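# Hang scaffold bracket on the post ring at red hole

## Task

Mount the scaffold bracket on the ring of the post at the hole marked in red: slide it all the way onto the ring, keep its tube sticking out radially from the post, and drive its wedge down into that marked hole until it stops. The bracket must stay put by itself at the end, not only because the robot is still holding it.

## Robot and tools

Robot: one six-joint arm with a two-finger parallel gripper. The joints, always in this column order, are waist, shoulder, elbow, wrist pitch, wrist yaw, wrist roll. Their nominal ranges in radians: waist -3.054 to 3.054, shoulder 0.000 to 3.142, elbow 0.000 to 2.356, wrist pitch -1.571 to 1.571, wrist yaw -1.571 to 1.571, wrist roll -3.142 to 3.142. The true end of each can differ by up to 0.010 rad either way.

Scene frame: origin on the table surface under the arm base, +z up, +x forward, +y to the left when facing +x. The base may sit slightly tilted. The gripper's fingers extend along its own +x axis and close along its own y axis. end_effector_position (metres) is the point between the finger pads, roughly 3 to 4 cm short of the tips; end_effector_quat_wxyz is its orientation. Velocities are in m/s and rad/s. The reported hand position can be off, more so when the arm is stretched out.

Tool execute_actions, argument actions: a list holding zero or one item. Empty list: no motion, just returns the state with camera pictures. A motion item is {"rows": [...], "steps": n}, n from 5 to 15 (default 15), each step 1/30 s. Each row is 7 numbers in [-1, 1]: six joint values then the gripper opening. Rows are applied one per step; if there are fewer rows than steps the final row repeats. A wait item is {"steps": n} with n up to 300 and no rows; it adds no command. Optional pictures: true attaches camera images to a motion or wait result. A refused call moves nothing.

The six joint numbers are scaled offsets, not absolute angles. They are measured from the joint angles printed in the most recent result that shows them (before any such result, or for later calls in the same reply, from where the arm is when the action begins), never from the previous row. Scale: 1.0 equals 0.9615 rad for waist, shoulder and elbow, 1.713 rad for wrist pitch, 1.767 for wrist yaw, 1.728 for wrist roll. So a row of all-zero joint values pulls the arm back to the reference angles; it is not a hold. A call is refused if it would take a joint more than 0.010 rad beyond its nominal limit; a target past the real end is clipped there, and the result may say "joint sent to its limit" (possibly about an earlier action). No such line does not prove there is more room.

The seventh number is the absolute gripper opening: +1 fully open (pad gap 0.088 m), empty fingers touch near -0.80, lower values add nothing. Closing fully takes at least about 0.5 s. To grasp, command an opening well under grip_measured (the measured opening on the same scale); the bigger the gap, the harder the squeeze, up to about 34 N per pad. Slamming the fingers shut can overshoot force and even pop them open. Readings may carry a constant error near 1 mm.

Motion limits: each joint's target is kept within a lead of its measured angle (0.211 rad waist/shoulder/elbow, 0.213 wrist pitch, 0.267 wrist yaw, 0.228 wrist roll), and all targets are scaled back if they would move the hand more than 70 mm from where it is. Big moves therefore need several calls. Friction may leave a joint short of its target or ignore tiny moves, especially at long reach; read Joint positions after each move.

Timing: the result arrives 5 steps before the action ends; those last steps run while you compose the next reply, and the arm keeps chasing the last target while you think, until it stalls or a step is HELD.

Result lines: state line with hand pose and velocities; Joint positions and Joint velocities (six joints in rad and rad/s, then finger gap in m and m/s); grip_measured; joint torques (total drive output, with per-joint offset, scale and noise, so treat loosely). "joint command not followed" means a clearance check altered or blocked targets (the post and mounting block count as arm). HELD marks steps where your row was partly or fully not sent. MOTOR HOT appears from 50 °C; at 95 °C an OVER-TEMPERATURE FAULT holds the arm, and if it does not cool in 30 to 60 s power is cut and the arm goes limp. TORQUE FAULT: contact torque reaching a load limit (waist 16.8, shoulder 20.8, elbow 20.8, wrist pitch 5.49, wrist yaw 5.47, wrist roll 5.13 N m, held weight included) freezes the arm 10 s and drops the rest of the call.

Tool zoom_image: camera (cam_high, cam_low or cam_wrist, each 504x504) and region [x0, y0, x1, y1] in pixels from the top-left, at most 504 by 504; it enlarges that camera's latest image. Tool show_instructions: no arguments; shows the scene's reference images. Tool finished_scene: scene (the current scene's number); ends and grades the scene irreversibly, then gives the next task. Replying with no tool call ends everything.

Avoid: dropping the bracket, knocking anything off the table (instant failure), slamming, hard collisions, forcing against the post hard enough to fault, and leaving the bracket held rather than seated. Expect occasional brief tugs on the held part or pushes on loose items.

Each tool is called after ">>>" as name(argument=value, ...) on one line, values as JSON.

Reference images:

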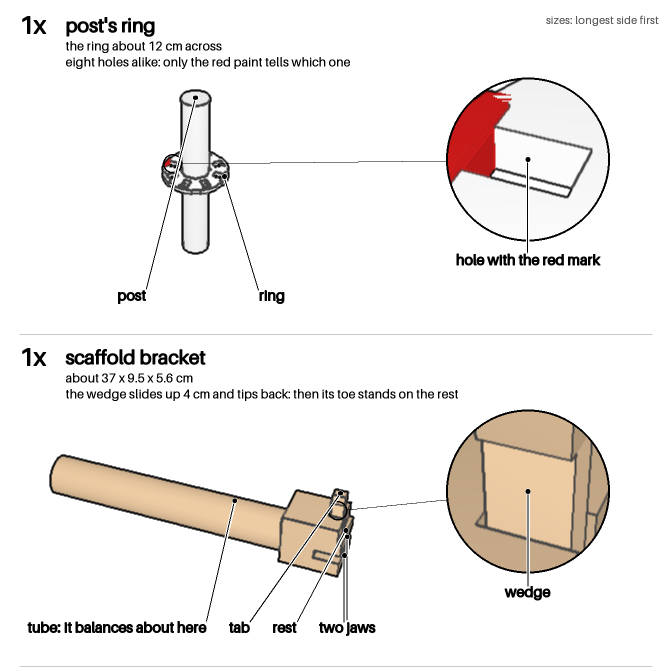

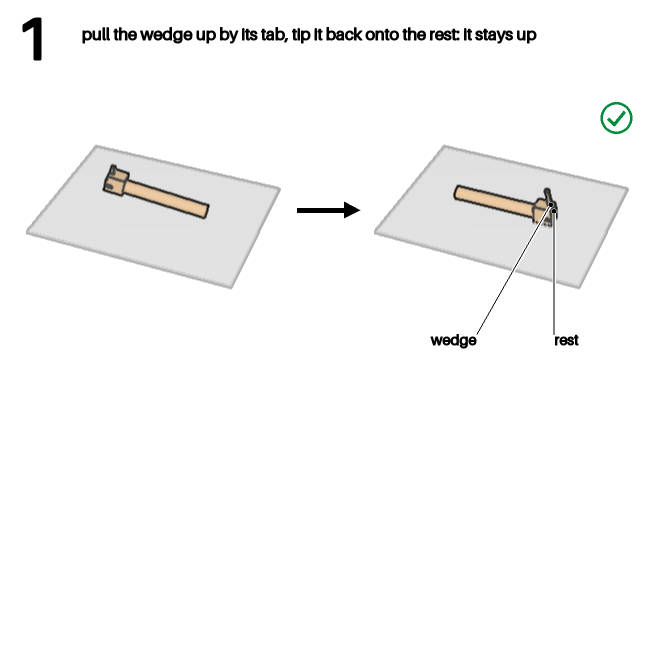

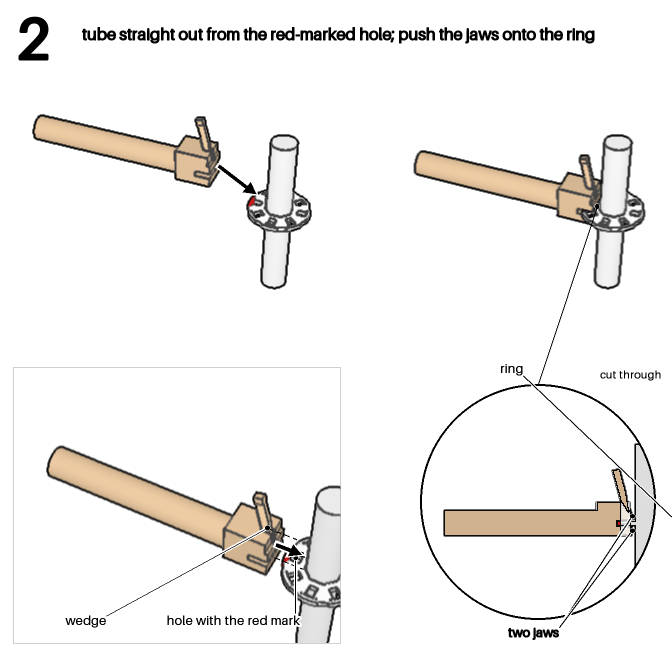

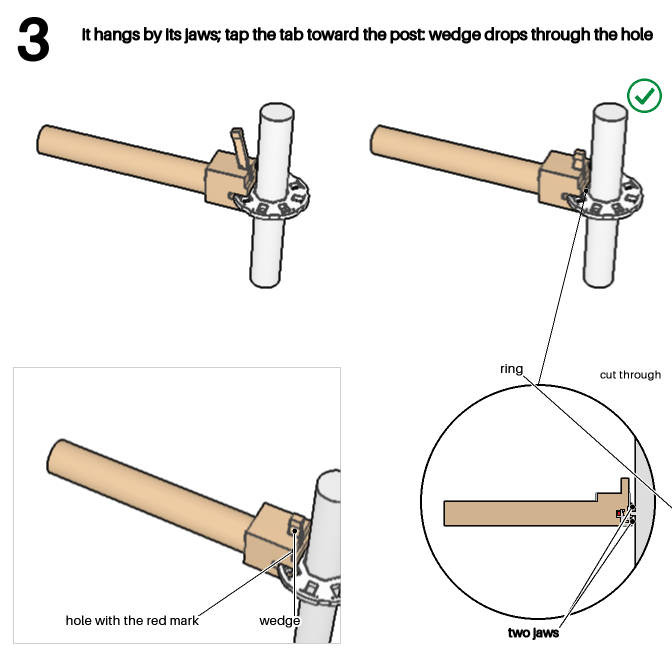

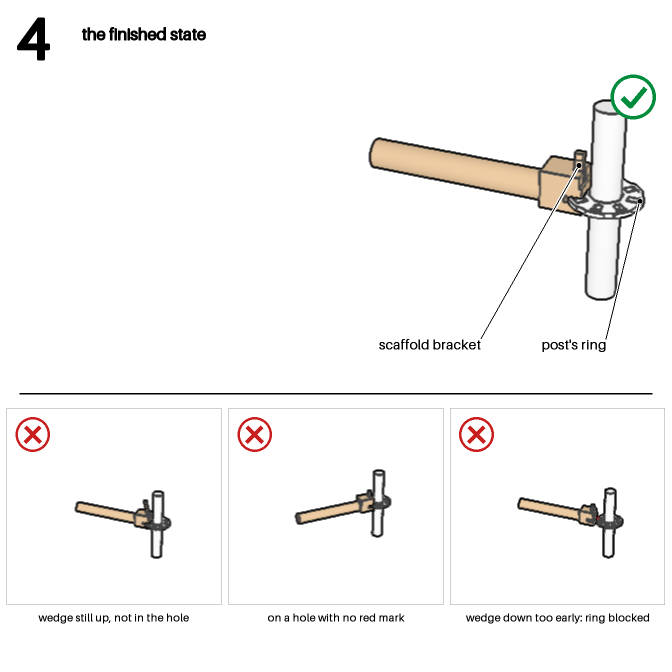

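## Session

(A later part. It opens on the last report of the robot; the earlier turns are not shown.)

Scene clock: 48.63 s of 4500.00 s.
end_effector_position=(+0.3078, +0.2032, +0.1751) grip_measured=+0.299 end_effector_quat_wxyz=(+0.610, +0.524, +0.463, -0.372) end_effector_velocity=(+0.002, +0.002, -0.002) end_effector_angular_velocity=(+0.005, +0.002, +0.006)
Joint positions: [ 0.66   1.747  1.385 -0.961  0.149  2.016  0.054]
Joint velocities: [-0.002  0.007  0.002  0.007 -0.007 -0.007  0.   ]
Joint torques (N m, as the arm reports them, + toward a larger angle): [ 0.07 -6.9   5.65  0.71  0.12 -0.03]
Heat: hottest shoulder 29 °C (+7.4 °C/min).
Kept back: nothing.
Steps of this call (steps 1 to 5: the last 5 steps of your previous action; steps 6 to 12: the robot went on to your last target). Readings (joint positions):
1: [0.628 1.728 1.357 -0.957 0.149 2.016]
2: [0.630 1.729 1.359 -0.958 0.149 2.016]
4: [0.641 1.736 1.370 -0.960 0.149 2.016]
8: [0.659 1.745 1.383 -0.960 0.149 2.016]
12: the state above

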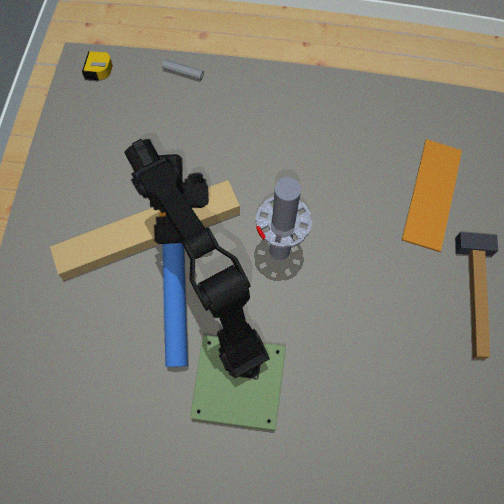

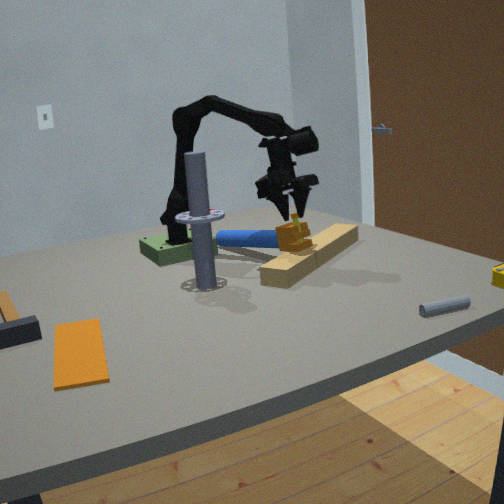

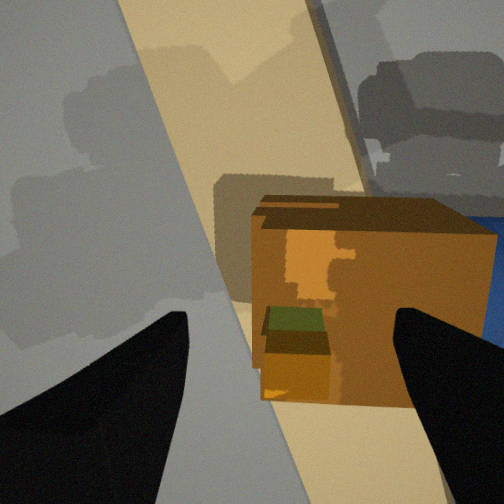

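>>> execute_actions(actions=[{"rows": [[0,0,0,0,0,0,0.15],[0,0,0,0,0,0,0.0],[0,0,0,0,0,0,-0.15],[0,0,0,0,0,0,-0.3],[0,0,0,0,0,0,-0.45],[0,0,0,0,0,0,-0.6],[0,0,0,0,0,0,-0.7],[0,0,0,0,0,0,-0.9]], "steps": 15}])

>>> execute_actions(actions=[{"steps": 8}], pictures=true)

>>> zoom_image(camera="cam_low", region=[240, 170, 360, 290])

Scene clock: 49.20 s of 4500.00 s.
end_effector_position=(+0.3076, +0.2032, +0.1750) grip_measured=-0.463 end_effector_quat_wxyz=(+0.610, +0.524, +0.463, -0.373) end_effector_velocity=(-0.003, +0.000, -0.000) end_effector_angular_velocity=(+0.003, +0.010, -0.003)
Joint positions: [ 0.66   1.748  1.386 -0.962  0.149  2.016  0.016]
Joint velocities: [ 0.002 -0.002 -0.002 -0.007 -0.007  0.007  0.   ]
Joint torques (N m, as the arm reports them, + toward a larger angle): [-0.1  -8.18  4.93  1.06  0.14 -0.02]
Heat: hottest shoulder 29 °C (+7.3 °C/min).
Steps of this call (steps 1 to 7: the robot went on to your last target; steps 8 to 17: the first 10 steps of this action). Readings (joint positions):
8: [0.660 1.748 1.386 -0.961 0.149 2.016]
9: [0.660 1.748 1.386 -0.961 0.149 2.016]
11: [0.660 1.748 1.386 -0.961 0.149 2.016]
15: [0.660 1.748 1.386 -0.961 0.149 2.016]
17: the state above

Scene clock: 49.47 s of 4500.00 s.
end_effector_position=(+0.3075, +0.2032, +0.1751) grip_measured=-0.464 end_effector_quat_wxyz=(+0.610, +0.524, +0.463, -0.373) end_effector_velocity=(-0.006, -0.001, -0.002) end_effector_angular_velocity=(+0.002, +0.030, +0.010)
Joint positions: [ 0.66   1.747  1.386 -0.963  0.149  2.016  0.016]
Joint velocities: [-0.002 -0.002 -0.002 -0.022 -0.022 -0.007 -0.   ]
Joint torques (N m, as the arm reports them, + toward a larger angle): [-0.11 -8.28  4.88  1.07  0.14 -0.04]
Heat: hottest shoulder 29 °C (+7.3 °C/min).
Kept back: nothing.
Steps of this call (steps 1 to 5: the last 5 steps of your previous action; steps 6 to 8: the robot went on to your last target). Readings (joint positions):
1: [0.660 1.748 1.386 -0.962 0.149 2.016]
2: [0.660 1.748 1.386 -0.962 0.149 2.016]
4: [0.660 1.748 1.386 -0.963 0.149 2.016]
8: the state above

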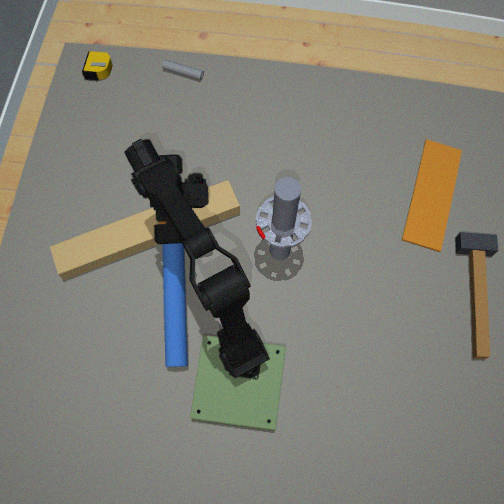

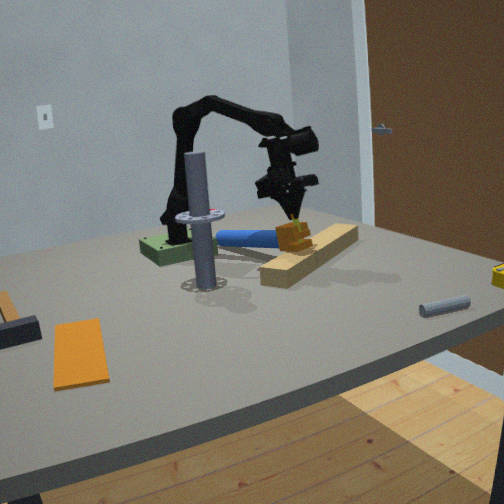

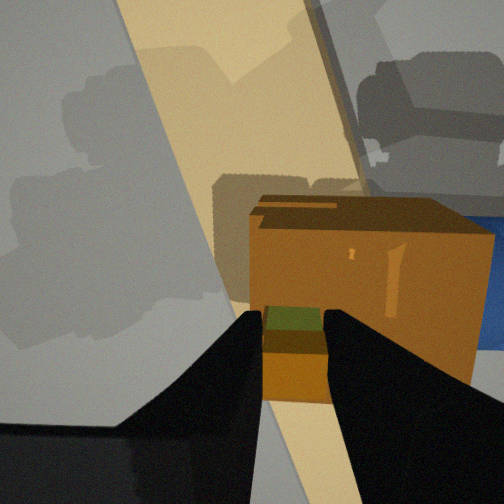

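Region (240, 170, 360, 290) of cam_low's 504x504 image, scaled by 4.200, with more detail than that image has.

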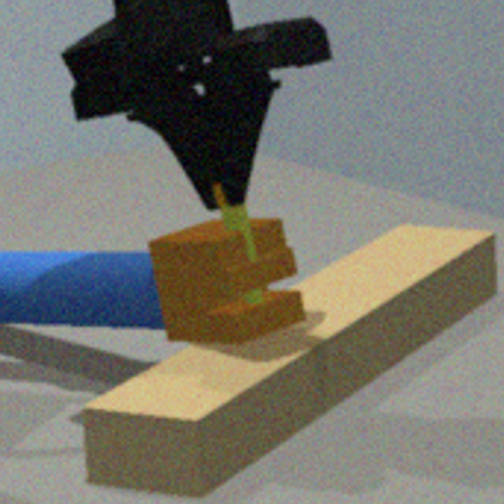

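>>> execute_actions(actions=[{"rows": [[0.002,-0.004,0.019,-0.013,0,0,-0.9],[0.004,-0.009,0.038,-0.027,0,0,-0.9],[0.005,-0.013,0.057,-0.04,0,0,-0.9],[0.007,-0.018,0.077,-0.053,0,0,-0.9],[0.009,-0.022,0.096,-0.066,0,0,-0.9],[0.01,-0.027,0.115,-0.08,0,0,-0.9],[0.012,-0.031,0.134,-0.093,0,0,-0.9]], "steps": 15}])

>>> execute_actions(actions=[{"steps": 8}], pictures=true)

>>> zoom_image(camera="cam_low", region=[240, 170, 360, 290])

Scene clock: 50.07 s of 4500.00 s.
end_effector_position=(+0.2997, +0.2002, +0.2043) grip_measured=-0.473 end_effector_quat_wxyz=(+0.610, +0.514, +0.468, -0.379) end_effector_velocity=(-0.009, +0.005, +0.095) end_effector_angular_velocity=(+0.081, -0.103, +0.045)
Joint positions: [ 0.666  1.73   1.487 -1.106  0.148  2.016  0.016]
Joint velocities: [ 0.022 -0.125  0.208 -0.198 -0.007 -0.022 -0.   ]
Joint torques (N m, as the arm reports them, + toward a larger angle): [ 0.29 -8.46  5.85  1.17  0.14 -0.03]
Heat: hottest shoulder 30 °C (+8.4 °C/min).
Steps of this call (steps 1 to 8: the robot went on to your last target; steps 9 to 18: the first 10 steps of this action). Readings (joint positions):
9: [0.660 1.748 1.386 -0.964 0.148 2.016]
10: [0.660 1.748 1.391 -0.971 0.148 2.016]
12: [0.661 1.747 1.409 -1.007 0.148 2.017]
16: [0.664 1.740 1.468 -1.086 0.148 2.017]
18: the state above

Scene clock: 50.33 s of 4500.00 s.
end_effector_position=(+0.2992, +0.2009, +0.2101) grip_measured=-0.474 end_effector_quat_wxyz=(+0.611, +0.516, +0.468, -0.376) end_effector_velocity=(-0.005, -0.001, +0.004) end_effector_angular_velocity=(-0.011, +0.017, +0.025)
Joint positions: [ 0.668  1.725  1.502 -1.12   0.148  2.016  0.016]
Joint velocities: [ 0.002 -0.002  0.017 -0.037 -0.007 -0.022  0.   ]
Joint torques (N m, as the arm reports them, + toward a larger angle): [ 0.23 -8.86  5.95  0.83  0.15 -0.01]
Heat: hottest shoulder 30 °C (+8.3 °C/min).
Kept back: nothing.
Steps of this call (steps 1 to 5: the last 5 steps of your previous action; steps 6 to 8: the robot went on to your last target). Readings (joint positions):
1: [0.667 1.727 1.493 -1.111 0.148 2.016]
2: [0.667 1.725 1.497 -1.114 0.148 2.016]
4: [0.668 1.725 1.501 -1.118 0.148 2.016]
8: the state above

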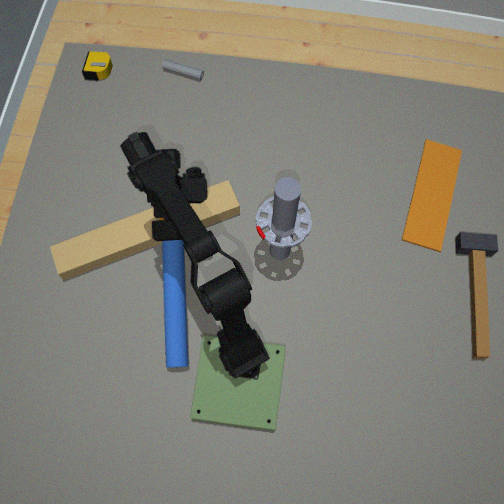

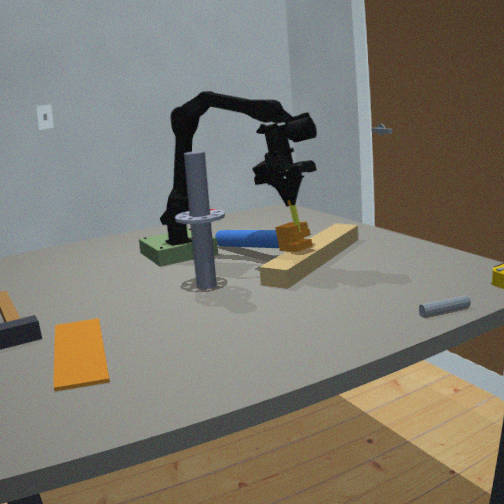

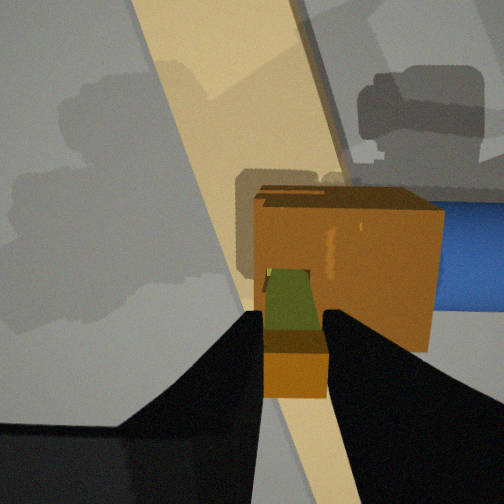

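Region (240, 170, 360, 290) of cam_low's 504x504 image, scaled by 4.200, with more detail than that image has.

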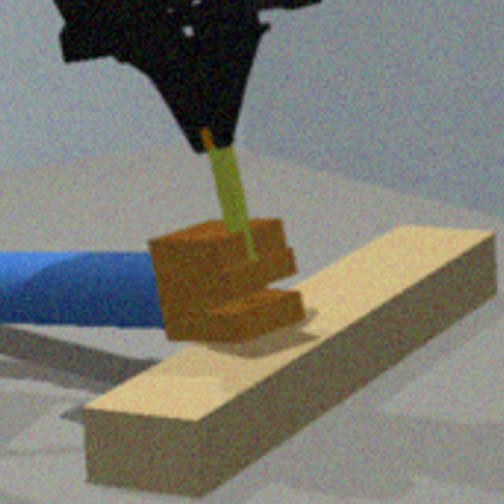

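>>> execute_actions(actions=[{"rows": [[0.004,-0.012,-0.01,0.006,0.004,0,-0.9],[0.013,-0.034,-0.045,0.026,0.012,0.001,-0.9],[0.019,-0.051,-0.07,0.04,0.018,0.002,-0.9],[0.025,-0.067,-0.096,0.055,0.023,0.002,-0.9],[0.032,-0.084,-0.122,0.07,0.029,0.003,-0.9],[0.038,-0.101,-0.148,0.084,0.035,0.003,-0.9],[0.044,-0.118,-0.174,0.099,0.041,0.004,-0.9],[0.051,-0.135,-0.199,0.113,0.047,0.004,-0.9],[0.057,-0.152,-0.224,0.127,0.053,0.005,-0.9],[0.063,-0.168,-0.249,0.141,0.058,0.005,-0.9],[0.07,-0.185,-0.274,0.156,0.064,0.006,-0.9],[0.076,-0.202,-0.299,0.17,0.07,0.007,-0.9]], "steps": 15}])

>>> execute_actions(actions=[{"steps": 8}], pictures=true)

>>> zoom_image(camera="cam_low", region=[240, 170, 360, 290])

Scene clock: 52.57 s of 4500.00 s.
end_effector_position=(+0.2935, +0.2010, +0.2080) grip_measured=-0.450 end_effector_quat_wxyz=(+0.637, +0.544, +0.434, -0.332) end_effector_velocity=(-0.037, +0.003, -0.008) end_effector_angular_velocity=(+0.108, -0.538, +0.097)
Joint positions: [ 0.706  1.615  1.338 -0.949  0.215  2.022  0.017]
Joint velocities: [ 0.183 -0.476 -0.701  0.711  0.271 -0.007  0.006]
Joint torques (N m, as the arm reports them, + toward a larger angle): [ 0.55 -8.4   4.1   1.64  0.5   0.  ]
Heat: hottest shoulder 30 °C (+8.0 °C/min).
Steps of this call (steps 1 to 30: the robot went on to your last target; steps 31 to 57: nothing new was sent; steps 58 to 67: the first 10 steps of this action). Readings (joint positions):
58: [0.670 1.725 1.504 -1.125 0.148 2.016]
59: [0.670 1.722 1.498 -1.118 0.149 2.016]
61: [0.676 1.704 1.468 -1.086 0.160 2.016]
65: [0.694 1.647 1.384 -0.996 0.197 2.020]
67: the state above

Scene clock: 52.83 s of 4500.00 s.
end_effector_position=(+0.2870, +0.2007, +0.2066) grip_measured=-0.432 end_effector_quat_wxyz=(+0.650, +0.559, +0.414, -0.304) end_effector_velocity=(-0.003, -0.003, -0.001) end_effector_angular_velocity=(+0.018, -0.056, +0.005)
Joint positions: [ 0.735  1.543  1.233 -0.846  0.259  2.026  0.018]
Joint velocities: [ 0.007 -0.056 -0.081  0.081  0.022 -0.007  0.001]
Joint torques (N m, as the arm reports them, + toward a larger angle): [ 0.45 -7.73  4.27  1.87  0.56 -0.01]
Heat: hottest shoulder 30 °C (+7.9 °C/min).
Kept back: nothing.
Steps of this call (steps 1 to 5: the last 5 steps of your previous action; steps 6 to 8: the robot went on to your last target). Readings (joint positions):
1: [0.713 1.599 1.314 -0.925 0.226 2.022]
2: [0.719 1.583 1.291 -0.901 0.236 2.023]
4: [0.729 1.559 1.257 -0.871 0.249 2.025]
8: the state above

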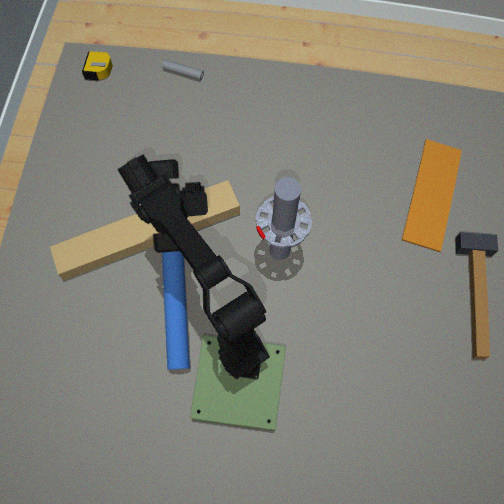

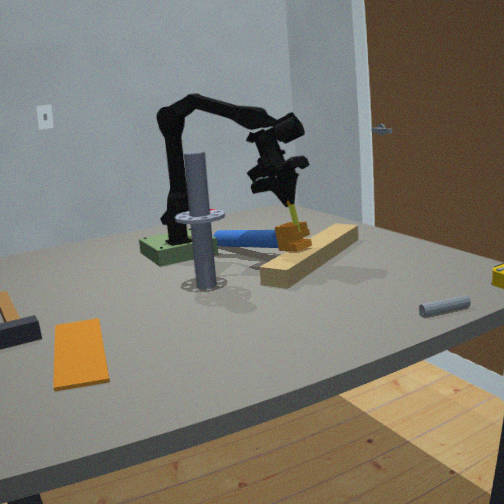

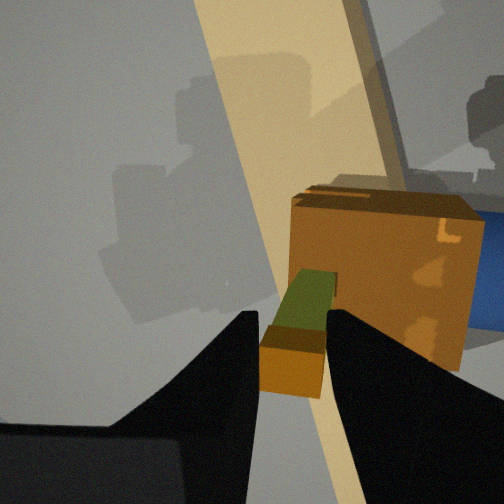

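Region (240, 170, 360, 290) of cam_low's 504x504 image, scaled by 4.200, with more detail than that image has.

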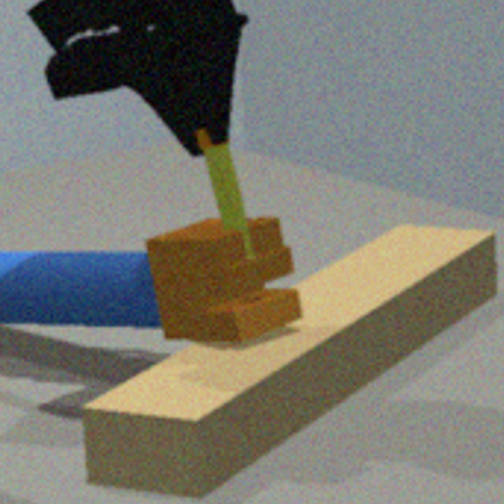

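>>> execute_actions(actions=[{"rows": [[0.006,-0.014,0.0,0.0,0.007,0,-0.9],[0.006,-0.014,0.014,-0.009,0.007,0,-0.9],[0.006,-0.015,0.027,-0.0175,0.007,0,-0.9]], "steps": 12}])

>>> execute_actions(actions=[{"steps": 6}], pictures=true)

>>> zoom_image(camera="cam_low", region=[240, 170, 360, 290])

Scene clock: 53.57 s of 4500.00 s.
end_effector_position=(+0.2844, +0.1986, +0.2088) grip_measured=-0.433 end_effector_quat_wxyz=(+0.652, +0.555, +0.414, -0.308) end_effector_velocity=(-0.006, -0.002, +0.012) end_effector_angular_velocity=(-0.003, +0.029, +0.013)
Joint positions: [ 0.738  1.538  1.24  -0.87   0.265  2.028  0.018]
Joint velocities: [-0.002 -0.007  0.051 -0.081 -0.022 -0.007 -0.   ]
Joint torques (N m, as the arm reports them, + toward a larger angle): [ 0.18 -7.85  6.39  1.22  0.44 -0.1 ]
Heat: hottest shoulder 30 °C (+7.8 °C/min).
Steps of this call (steps 1 to 15: the robot went on to your last target; steps 16 to 22: the first 7 steps of this action). Readings (joint positions):
16: [0.738 1.538 1.225 -0.837 0.263 2.026]
17: [0.738 1.538 1.226 -0.838 0.263 2.026]
19: [0.738 1.538 1.234 -0.855 0.264 2.028]
22: the state above

Scene clock: 53.77 s of 4500.00 s.
end_effector_position=(+0.2842, +0.1986, +0.2097) grip_measured=-0.434 end_effector_quat_wxyz=(+0.652, +0.555, +0.414, -0.308) end_effector_velocity=(-0.002, -0.004, +0.000) end_effector_angular_velocity=(-0.020, +0.008, +0.001)
Joint positions: [ 0.739  1.538  1.244 -0.875  0.265  2.028  0.018]
Joint velocities: [-0.002 -0.002  0.002 -0.022  0.007 -0.007 -0.   ]
Joint torques (N m, as the arm reports them, + toward a larger angle): [ 0.18 -7.86  6.63  1.15  0.45 -0.08]
Heat: hottest shoulder 30 °C (+7.8 °C/min).
Kept back: nothing.
Steps of this call (steps 1 to 5: the last 5 steps of your previous action; step 6: the robot went on to your last target). Readings (joint positions):
1: [0.738 1.538 1.241 -0.872 0.265 2.028]
2: [0.738 1.538 1.242 -0.873 0.265 2.028]
4: [0.738 1.538 1.243 -0.874 0.265 2.028]
6: the state above

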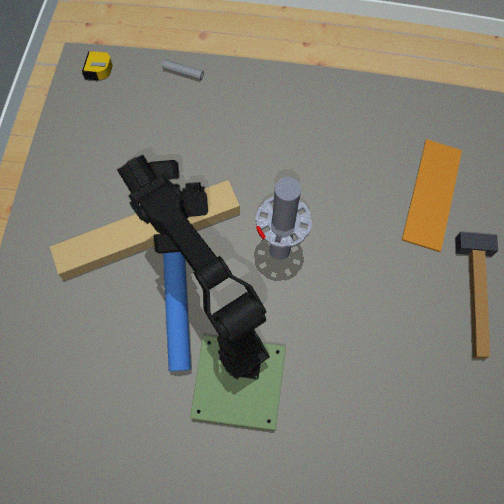

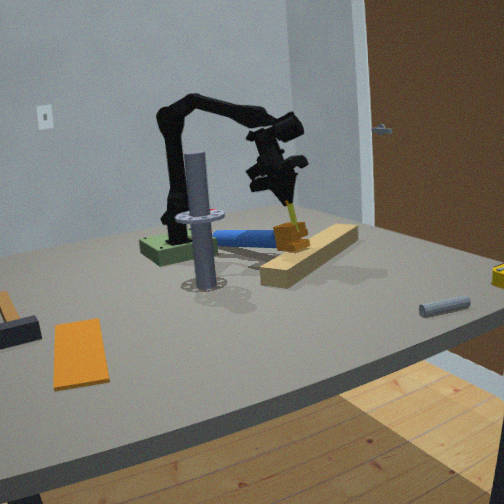

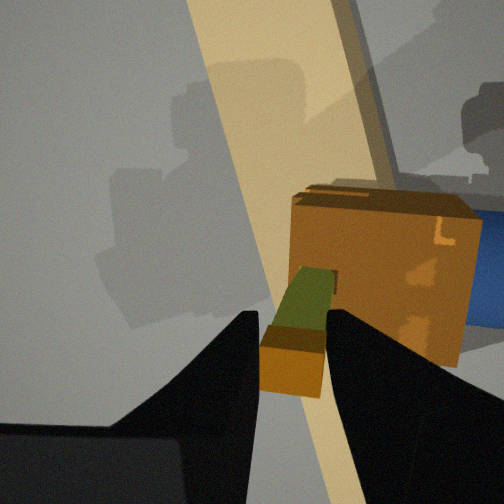

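Region (240, 170, 360, 290) of cam_low's 504x504 image, scaled by 4.200, with more detail than that image has.

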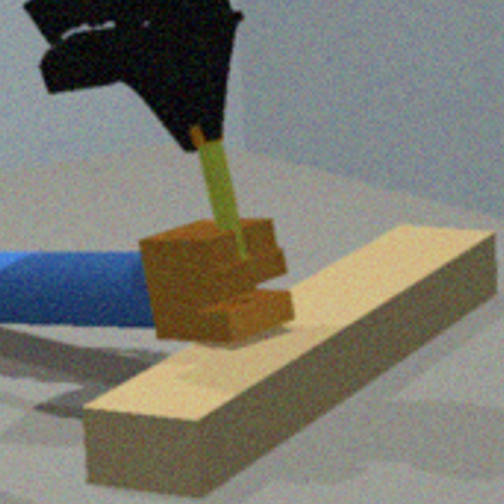

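>>> execute_actions(actions=[{"rows": [[-0.009,0.023,0.036,-0.018,-0.007,0,-0.9],[-0.018,0.046,0.072,-0.035,-0.013,0,-0.9],[-0.027,0.068,0.109,-0.053,-0.02,0,-0.9],[-0.036,0.091,0.145,-0.071,-0.026,0,-0.9],[-0.045,0.114,0.181,-0.089,-0.033,0,-0.9],[-0.053,0.137,0.217,-0.106,-0.04,-0.007,-0.9],[-0.062,0.16,0.253,-0.124,-0.046,-0.007,-0.9],[-0.071,0.182,0.29,-0.142,-0.053,-0.007,-0.9],[-0.08,0.205,0.326,-0.159,-0.059,-0.007,-0.9],[-0.089,0.228,0.362,-0.177,-0.066,-0.007,-0.9]], "steps": 15}])

>>> execute_actions(actions=[{"steps": 12}], pictures=true)

>>> zoom_image(camera="cam_low", region=[240, 170, 360, 290])

Scene clock: 54.70 s of 4500.00 s.
end_effector_position=(+0.2986, +0.2001, +0.2174) grip_measured=-0.451 end_effector_quat_wxyz=(+0.623, +0.523, +0.453, -0.364) end_effector_velocity=(+0.076, +0.004, +0.023) end_effector_angular_velocity=(-0.085, +0.614, -0.134)
Joint positions: [ 0.681  1.694  1.486 -1.1    0.18   2.018  0.017]
Joint velocities: [-0.256  0.686  1.013 -0.857 -0.33  -0.037 -0.007]
Joint torques (N m, as the arm reports them, + toward a larger angle): [-0.6  -7.41  6.45  0.97  0.05 -0.06]
Heat: hottest shoulder 30 °C (+7.7 °C/min).
Steps of this call (steps 1 to 15: the robot went on to your last target; steps 16 to 18: nothing new was sent; steps 19 to 28: the first 10 steps of this action). Readings (joint positions):
19: [0.738 1.540 1.248 -0.882 0.264 2.028]
20: [0.737 1.547 1.259 -0.897 0.260 2.028]
22: [0.727 1.572 1.301 -0.941 0.245 2.027]
26: [0.697 1.650 1.420 -1.047 0.202 2.019]
28: the state above

Scene clock: 55.10 s of 4500.00 s.
end_effector_position=(+0.3056, +0.1994, +0.2195) grip_measured=-0.467 end_effector_quat_wxyz=(+0.609, +0.515, +0.464, -0.385) end_effector_velocity=(-0.002, +0.001, +0.001) end_effector_angular_velocity=(+0.004, +0.022, +0.024)
Joint positions: [ 0.656  1.754  1.575 -1.175  0.152  2.017  0.016]
Joint velocities: [-0.002  0.007  0.017 -0.022 -0.022 -0.022 -0.   ]
Joint torques (N m, as the arm reports them, + toward a larger angle): [-0.36 -7.94  6.37  0.74 -0.06 -0.04]
Heat: hottest shoulder 30 °C (+7.6 °C/min).
Kept back: nothing.
Steps of this call (steps 1 to 5: the last 5 steps of your previous action; steps 6 to 12: the robot went on to your last target). Readings (joint positions):
1: [0.673 1.713 1.514 -1.122 0.172 2.017]
2: [0.667 1.726 1.534 -1.136 0.166 2.017]
4: [0.659 1.742 1.557 -1.155 0.159 2.017]
8: [0.656 1.751 1.571 -1.171 0.154 2.017]
12: the state above

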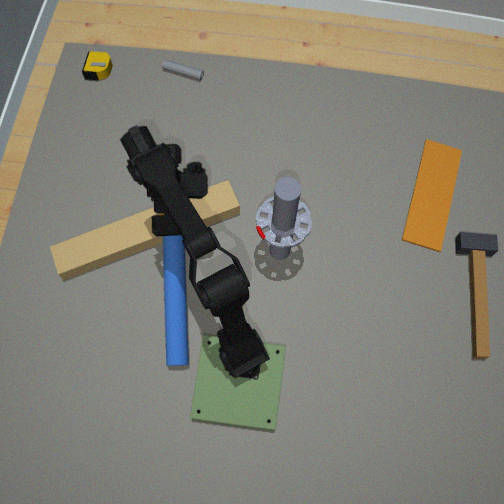

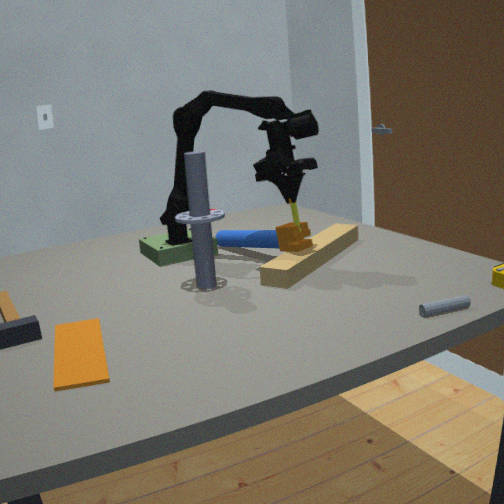

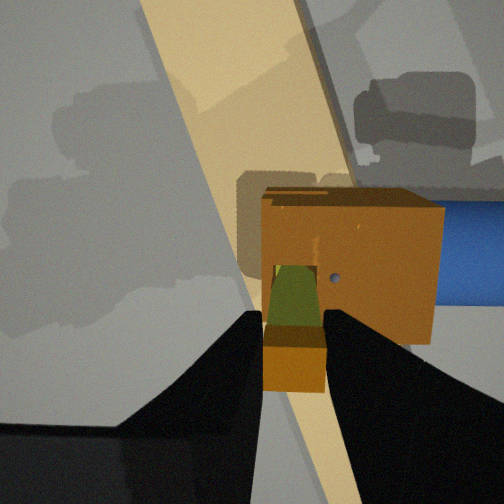

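Region (240, 170, 360, 290) of cam_low's 504x504 image, scaled by 4.200, with more detail than that image has.

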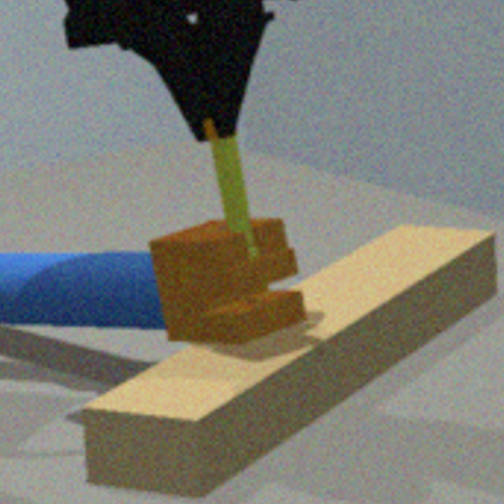

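>>> execute_actions(actions=[{"rows": [[0.007,-0.02,-0.03,0.017,0.007,0,-0.9],[0.015,-0.04,-0.062,0.035,0.013,0.001,-0.9],[0.022,-0.06,-0.094,0.053,0.02,0.002,-0.9],[0.03,-0.08,-0.126,0.071,0.027,0.002,-0.9],[0.037,-0.1,-0.158,0.09,0.033,0.003,-0.9],[0.045,-0.121,-0.19,0.108,0.04,0.003,-0.9],[0.052,-0.141,-0.221,0.126,0.047,0.004,-0.9],[0.06,-0.161,-0.253,0.144,0.053,0.004,-0.9],[0.067,-0.181,-0.284,0.162,0.06,0.005,-0.9],[0.075,-0.202,-0.316,0.18,0.067,0.006,-0.9],[0.082,-0.222,-0.348,0.198,0.073,0.006,-0.9],[0.09,-0.242,-0.379,0.216,0.08,0.007,-0.9]], "steps": 15}])

>>> execute_actions(actions=[{"steps": 10}], pictures=true)

>>> zoom_image(camera="cam_low", region=[240, 170, 360, 290])

Scene clock: 55.93 s of 4500.00 s.
end_effector_position=(+0.2980, +0.2006, +0.2123) grip_measured=-0.455 end_effector_quat_wxyz=(+0.641, +0.545, +0.426, -0.332) end_effector_velocity=(-0.032, -0.004, -0.006) end_effector_angular_velocity=(+0.166, -0.693, +0.035)
Joint positions: [ 0.704  1.623  1.359 -0.956  0.232  2.021  0.017]
Joint velocities: [ 0.188 -0.589 -0.872  0.916  0.344  0.037  0.006]
Joint torques (N m, as the arm reports them, + toward a larger angle): [ 0.57 -8.72  4.34  1.68  0.49  0.06]
Heat: hottest shoulder 30 °C (+7.5 °C/min).
Steps of this call (steps 1 to 15: the robot went on to your last target; steps 16 to 25: the first 10 steps of this action). Readings (joint positions):
16: [0.656 1.755 1.574 -1.176 0.151 2.017]
17: [0.657 1.750 1.565 -1.166 0.153 2.017]
19: [0.665 1.728 1.524 -1.123 0.167 2.017]
23: [0.692 1.662 1.416 -1.016 0.209 2.019]
25: the state above

Scene clock: 56.27 s of 4500.00 s.
end_effector_position=(+0.2906, +0.2000, +0.2103) grip_measured=-0.438 end_effector_quat_wxyz=(+0.656, +0.567, +0.400, -0.297) end_effector_velocity=(-0.002, -0.002, -0.002) end_effector_angular_velocity=(+0.002, -0.037, +0.004)
Joint positions: [ 0.737  1.533  1.225 -0.821  0.283  2.026  0.018]
Joint velocities: [ 0.007 -0.032 -0.051  0.051  0.022 -0.007  0.   ]
Joint torques (N m, as the arm reports them, + toward a larger angle): [ 0.34 -7.87  4.46  1.99  0.55  0.03]
Heat: hottest shoulder 30 °C (+7.5 °C/min).
Kept back: nothing.
Steps of this call (steps 1 to 5: the last 5 steps of your previous action; steps 6 to 10: the robot went on to your last target). Readings (joint positions):
1: [0.710 1.604 1.330 -0.925 0.243 2.022]
2: [0.717 1.584 1.301 -0.895 0.254 2.023]
4: [0.729 1.556 1.259 -0.857 0.269 2.026]
8: [0.736 1.536 1.229 -0.826 0.281 2.026]
10: the state above

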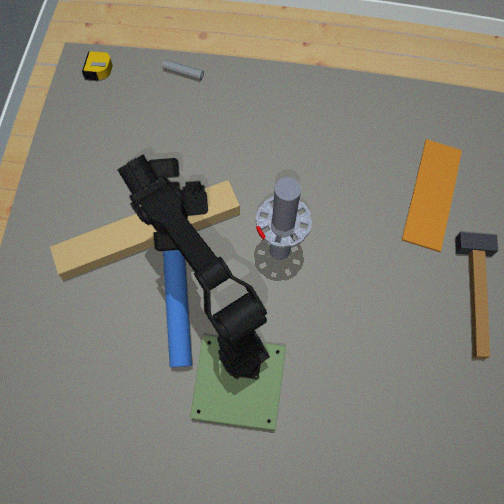

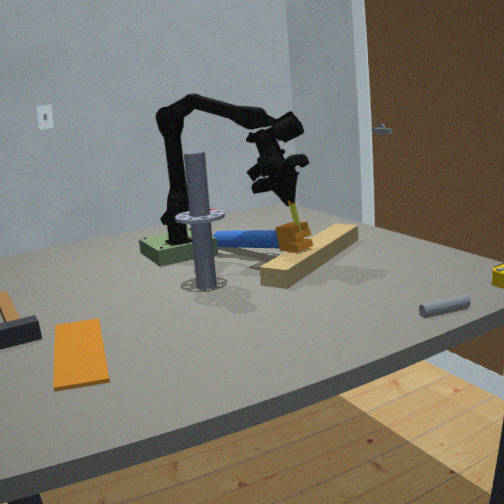

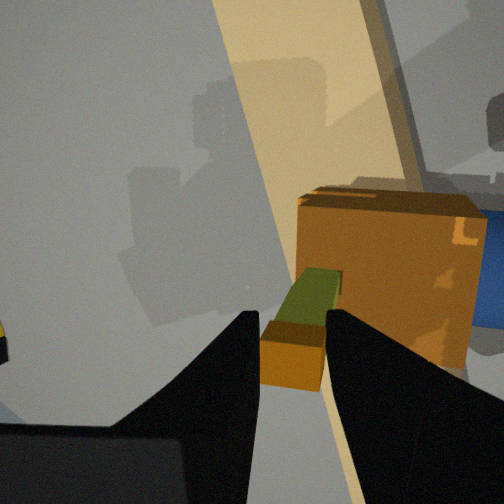

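Region (240, 170, 360, 290) of cam_low's 504x504 image, scaled by 4.200, with more detail than that image has.

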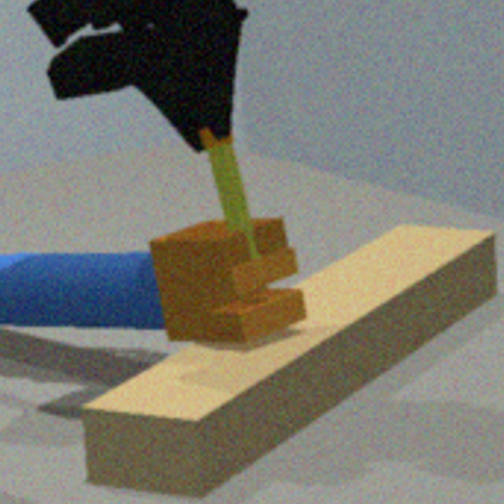

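>>> execute_actions(actions=[])

Scene clock: 57.27 s of 4500.00 s.
end_effector_position=(+0.2906, +0.2002, +0.2102) grip_measured=-0.437 end_effector_quat_wxyz=(+0.657, +0.568, +0.399, -0.295) end_effector_velocity=(+0.000, +0.001, +0.000) end_effector_angular_velocity=(+0.006, -0.002, +0.007)
Joint positions: [ 0.739  1.53   1.219 -0.814  0.287  2.026  0.018]
Joint velocities: [-0.002 -0.002 -0.002  0.007 -0.007 -0.007 -0.   ]
Joint torques (N m, as the arm reports them, + toward a larger angle): [ 0.24 -7.76  4.52  1.84  0.45  0.04]
Heat: hottest shoulder 30 °C (+7.3 °C/min).
Kept back: nothing.
Steps of this call (steps 1 to 30: the robot went on to your last target). Readings (joint positions):
1: [0.738 1.532 1.223 -0.819 0.284 2.026]
2: [0.738 1.532 1.222 -0.818 0.284 2.026]
4: [0.738 1.531 1.221 -0.817 0.285 2.026]
8: [0.738 1.530 1.220 -0.816 0.285 2.026]
30: the state above
The arm was judged still, so your last target was given up. Only a new action makes it travel on or press farther. Fingers that are still opening or closing keep moving.

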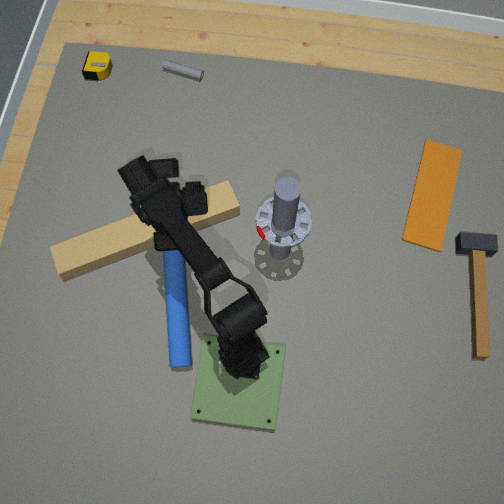

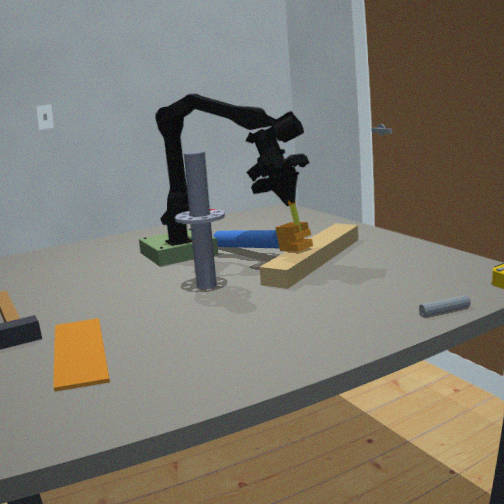

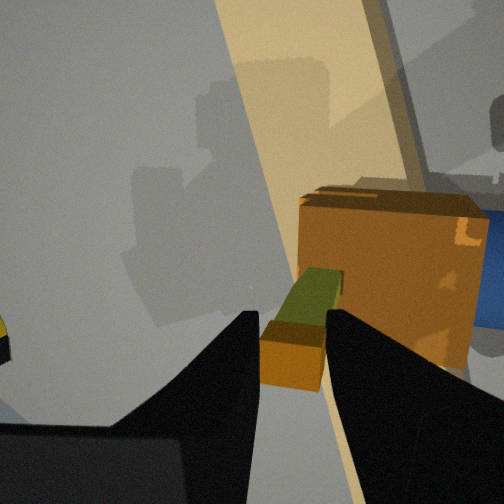

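>>> zoom_image(camera="cam_low", region=[240, 170, 360, 290])

Region (240, 170, 360, 290) of cam_low's 504x504 image, scaled by 4.200, with more detail than that image has.

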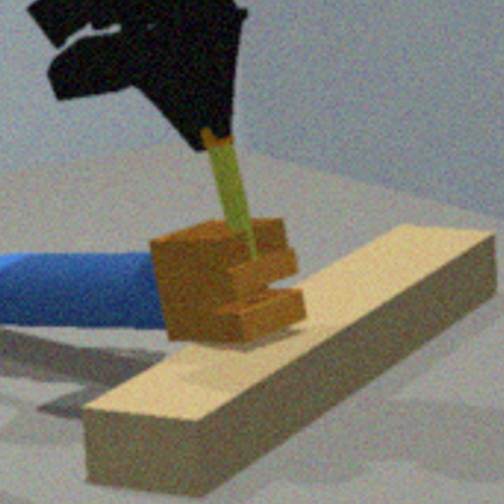

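>>> execute_actions(actions=[{"rows": [[0,0,0,0,0,0,-0.5],[0,0,0,0,0,0,-0.42],[0,0,0,0,0,0,-0.38],[0,0,0,0,0,0,-0.34],[0,0,0,0,0,0,-0.3],[0,0,0,0,0,0,-0.25],[0,0,0,0,0,0,-0.2],[0,0,0,0,0,0,-0.1],[0,0,0,0,0,0,0.0]],"steps":15}], pictures=true)

>>> zoom_image(camera="cam_low", region=[240, 170, 360, 290])

Scene clock: 57.90 s of 4500.00 s.
end_effector_position=(+0.2906, +0.2003, +0.2102) grip_measured=-0.149 end_effector_quat_wxyz=(+0.657, +0.568, +0.399, -0.295) end_effector_velocity=(-0.001, -0.002, -0.000) end_effector_angular_velocity=(-0.021, -0.000, +0.018)
Joint positions: [ 0.739  1.53   1.219 -0.813  0.287  2.026  0.032]
Joint velocities: [ 0.002 -0.002 -0.002 -0.007  0.007 -0.022  0.086]
Joint torques (N m, as the arm reports them, + toward a larger angle): [-0.11 -6.8   5.25  1.26  0.19 -0.04]
Heat: hottest shoulder 30 °C (+7.3 °C/min).
Steps of this call (steps 1 to 9: nothing new was sent; steps 10 to 19: the first 10 steps of this action). Readings (joint positions):
10: [0.739 1.530 1.219 -0.813 0.287 2.026]
11: [0.739 1.530 1.219 -0.813 0.287 2.026]
13: [0.739 1.530 1.219 -0.813 0.287 2.026]
17: [0.739 1.530 1.219 -0.813 0.287 2.026]
19: the state above

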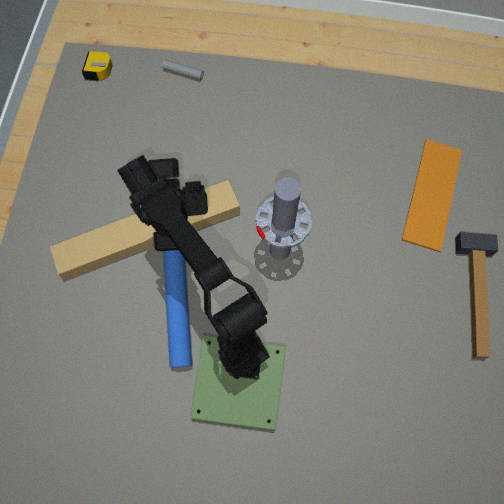

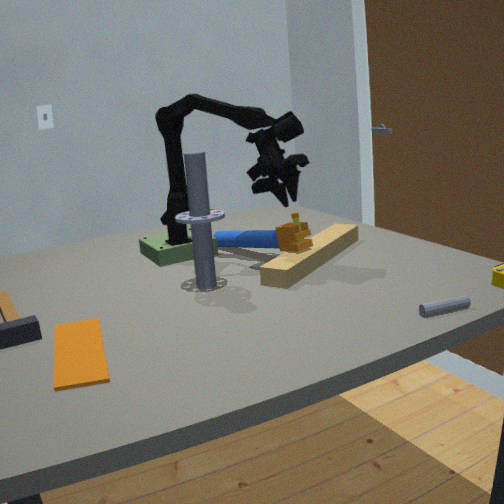

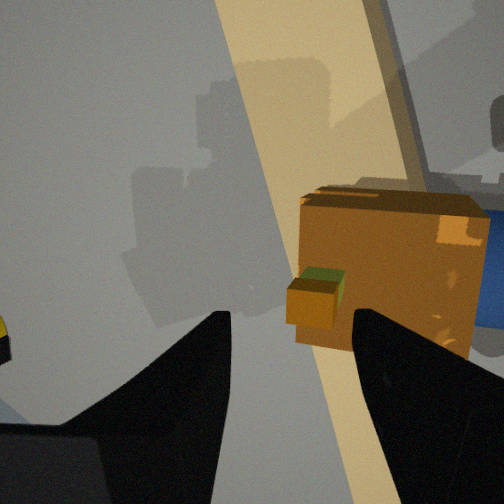

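Region (240, 170, 360, 290) of cam_low's 504x504 image, scaled by 4.200, with more detail than that image has.

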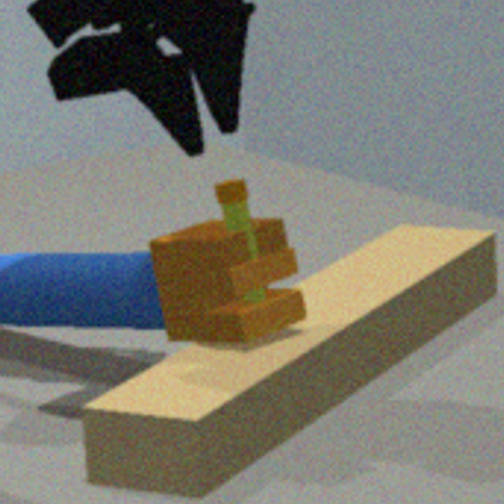

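>>> execute_actions(actions=[{"rows": [[-0.18,0.259,0.385,-0.2023,-0.1624,-0.015,0.6]],"steps":15}])

>>> execute_actions(actions=[{"steps":10}], pictures=true)

Scene clock: 60.87 s of 4500.00 s.
end_effector_position=(+0.3167, +0.1923, +0.2125) grip_measured=+0.578 end_effector_quat_wxyz=(+0.555, +0.547, +0.493, -0.386) end_effector_velocity=(+0.006, +0.028, +0.081) end_effector_angular_velocity=(+0.174, -0.028, +0.039)
Joint positions: [ 0.568  1.763  1.563 -1.139  0.015  2.004  0.067]
Joint velocities: [-0.002 -0.002  0.295 -0.183 -0.139 -0.007  0.01 ]
Joint torques (N m, as the arm reports them, + toward a larger angle): [-0.04 -6.8   5.09  0.63 -0.15 -0.09]
Heat: hottest shoulder 30 °C (+7.0 °C/min).
Steps of this call (steps 1 to 5: the last 5 steps of your previous action; steps 6 to 15: the robot went on to your last target; steps 16 to 79: nothing new was sent; steps 80 to 89: the first 10 steps of this action). Readings (joint positions):
80: [0.724 1.558 1.251 -0.868 0.228 2.022]
81: [0.689 1.601 1.310 -0.930 0.159 2.017]
83: [0.622 1.694 1.425 -1.022 0.087 2.010]
87: [0.569 1.763 1.538 -1.122 0.027 2.004]
89: the state above

Scene clock: 61.20 s of 4500.00 s.
end_effector_position=(+0.3158, +0.1937, +0.2155) grip_measured=+0.599 end_effector_quat_wxyz=(+0.552, +0.547, +0.498, -0.386) end_effector_velocity=(+0.000, -0.000, +0.001) end_effector_angular_velocity=(-0.009, -0.003, +0.008)
Joint positions: [ 0.568  1.768  1.58  -1.156  0.004  2.003  0.068]
Joint velocities: [ 0.002  0.002  0.007 -0.007  0.007 -0.007  0.   ]
Joint torques (N m, as the arm reports them, + toward a larger angle): [-0.34 -7.04  5.72  0.67 -0.15 -0.1 ]
Heat: hottest shoulder 30 °C (+7.1 °C/min).
Kept back: nothing.
Steps of this call (steps 1 to 5: the last 5 steps of your previous action; steps 6 to 10: the robot went on to your last target). Readings (joint positions):
1: [0.568 1.763 1.571 -1.143 0.012 2.003]
2: [0.568 1.763 1.576 -1.146 0.009 2.003]
4: [0.568 1.764 1.579 -1.152 0.007 2.003]
8: [0.568 1.767 1.580 -1.155 0.005 2.003]
10: the state above

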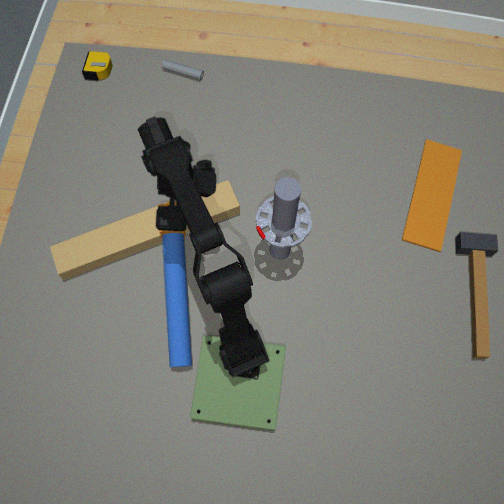

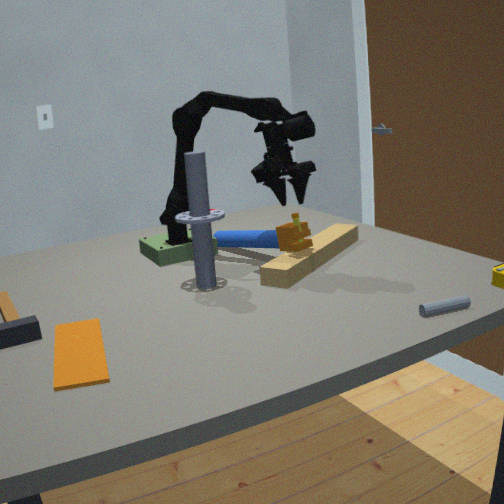

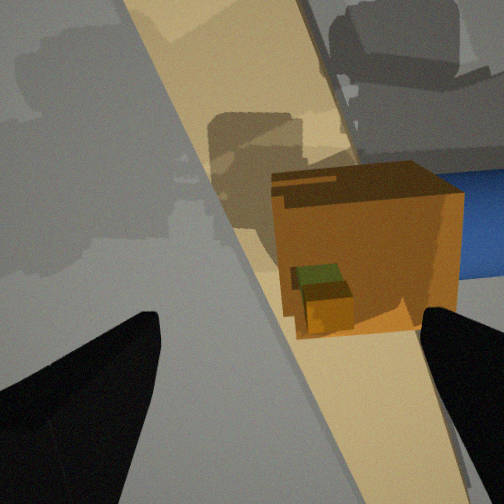

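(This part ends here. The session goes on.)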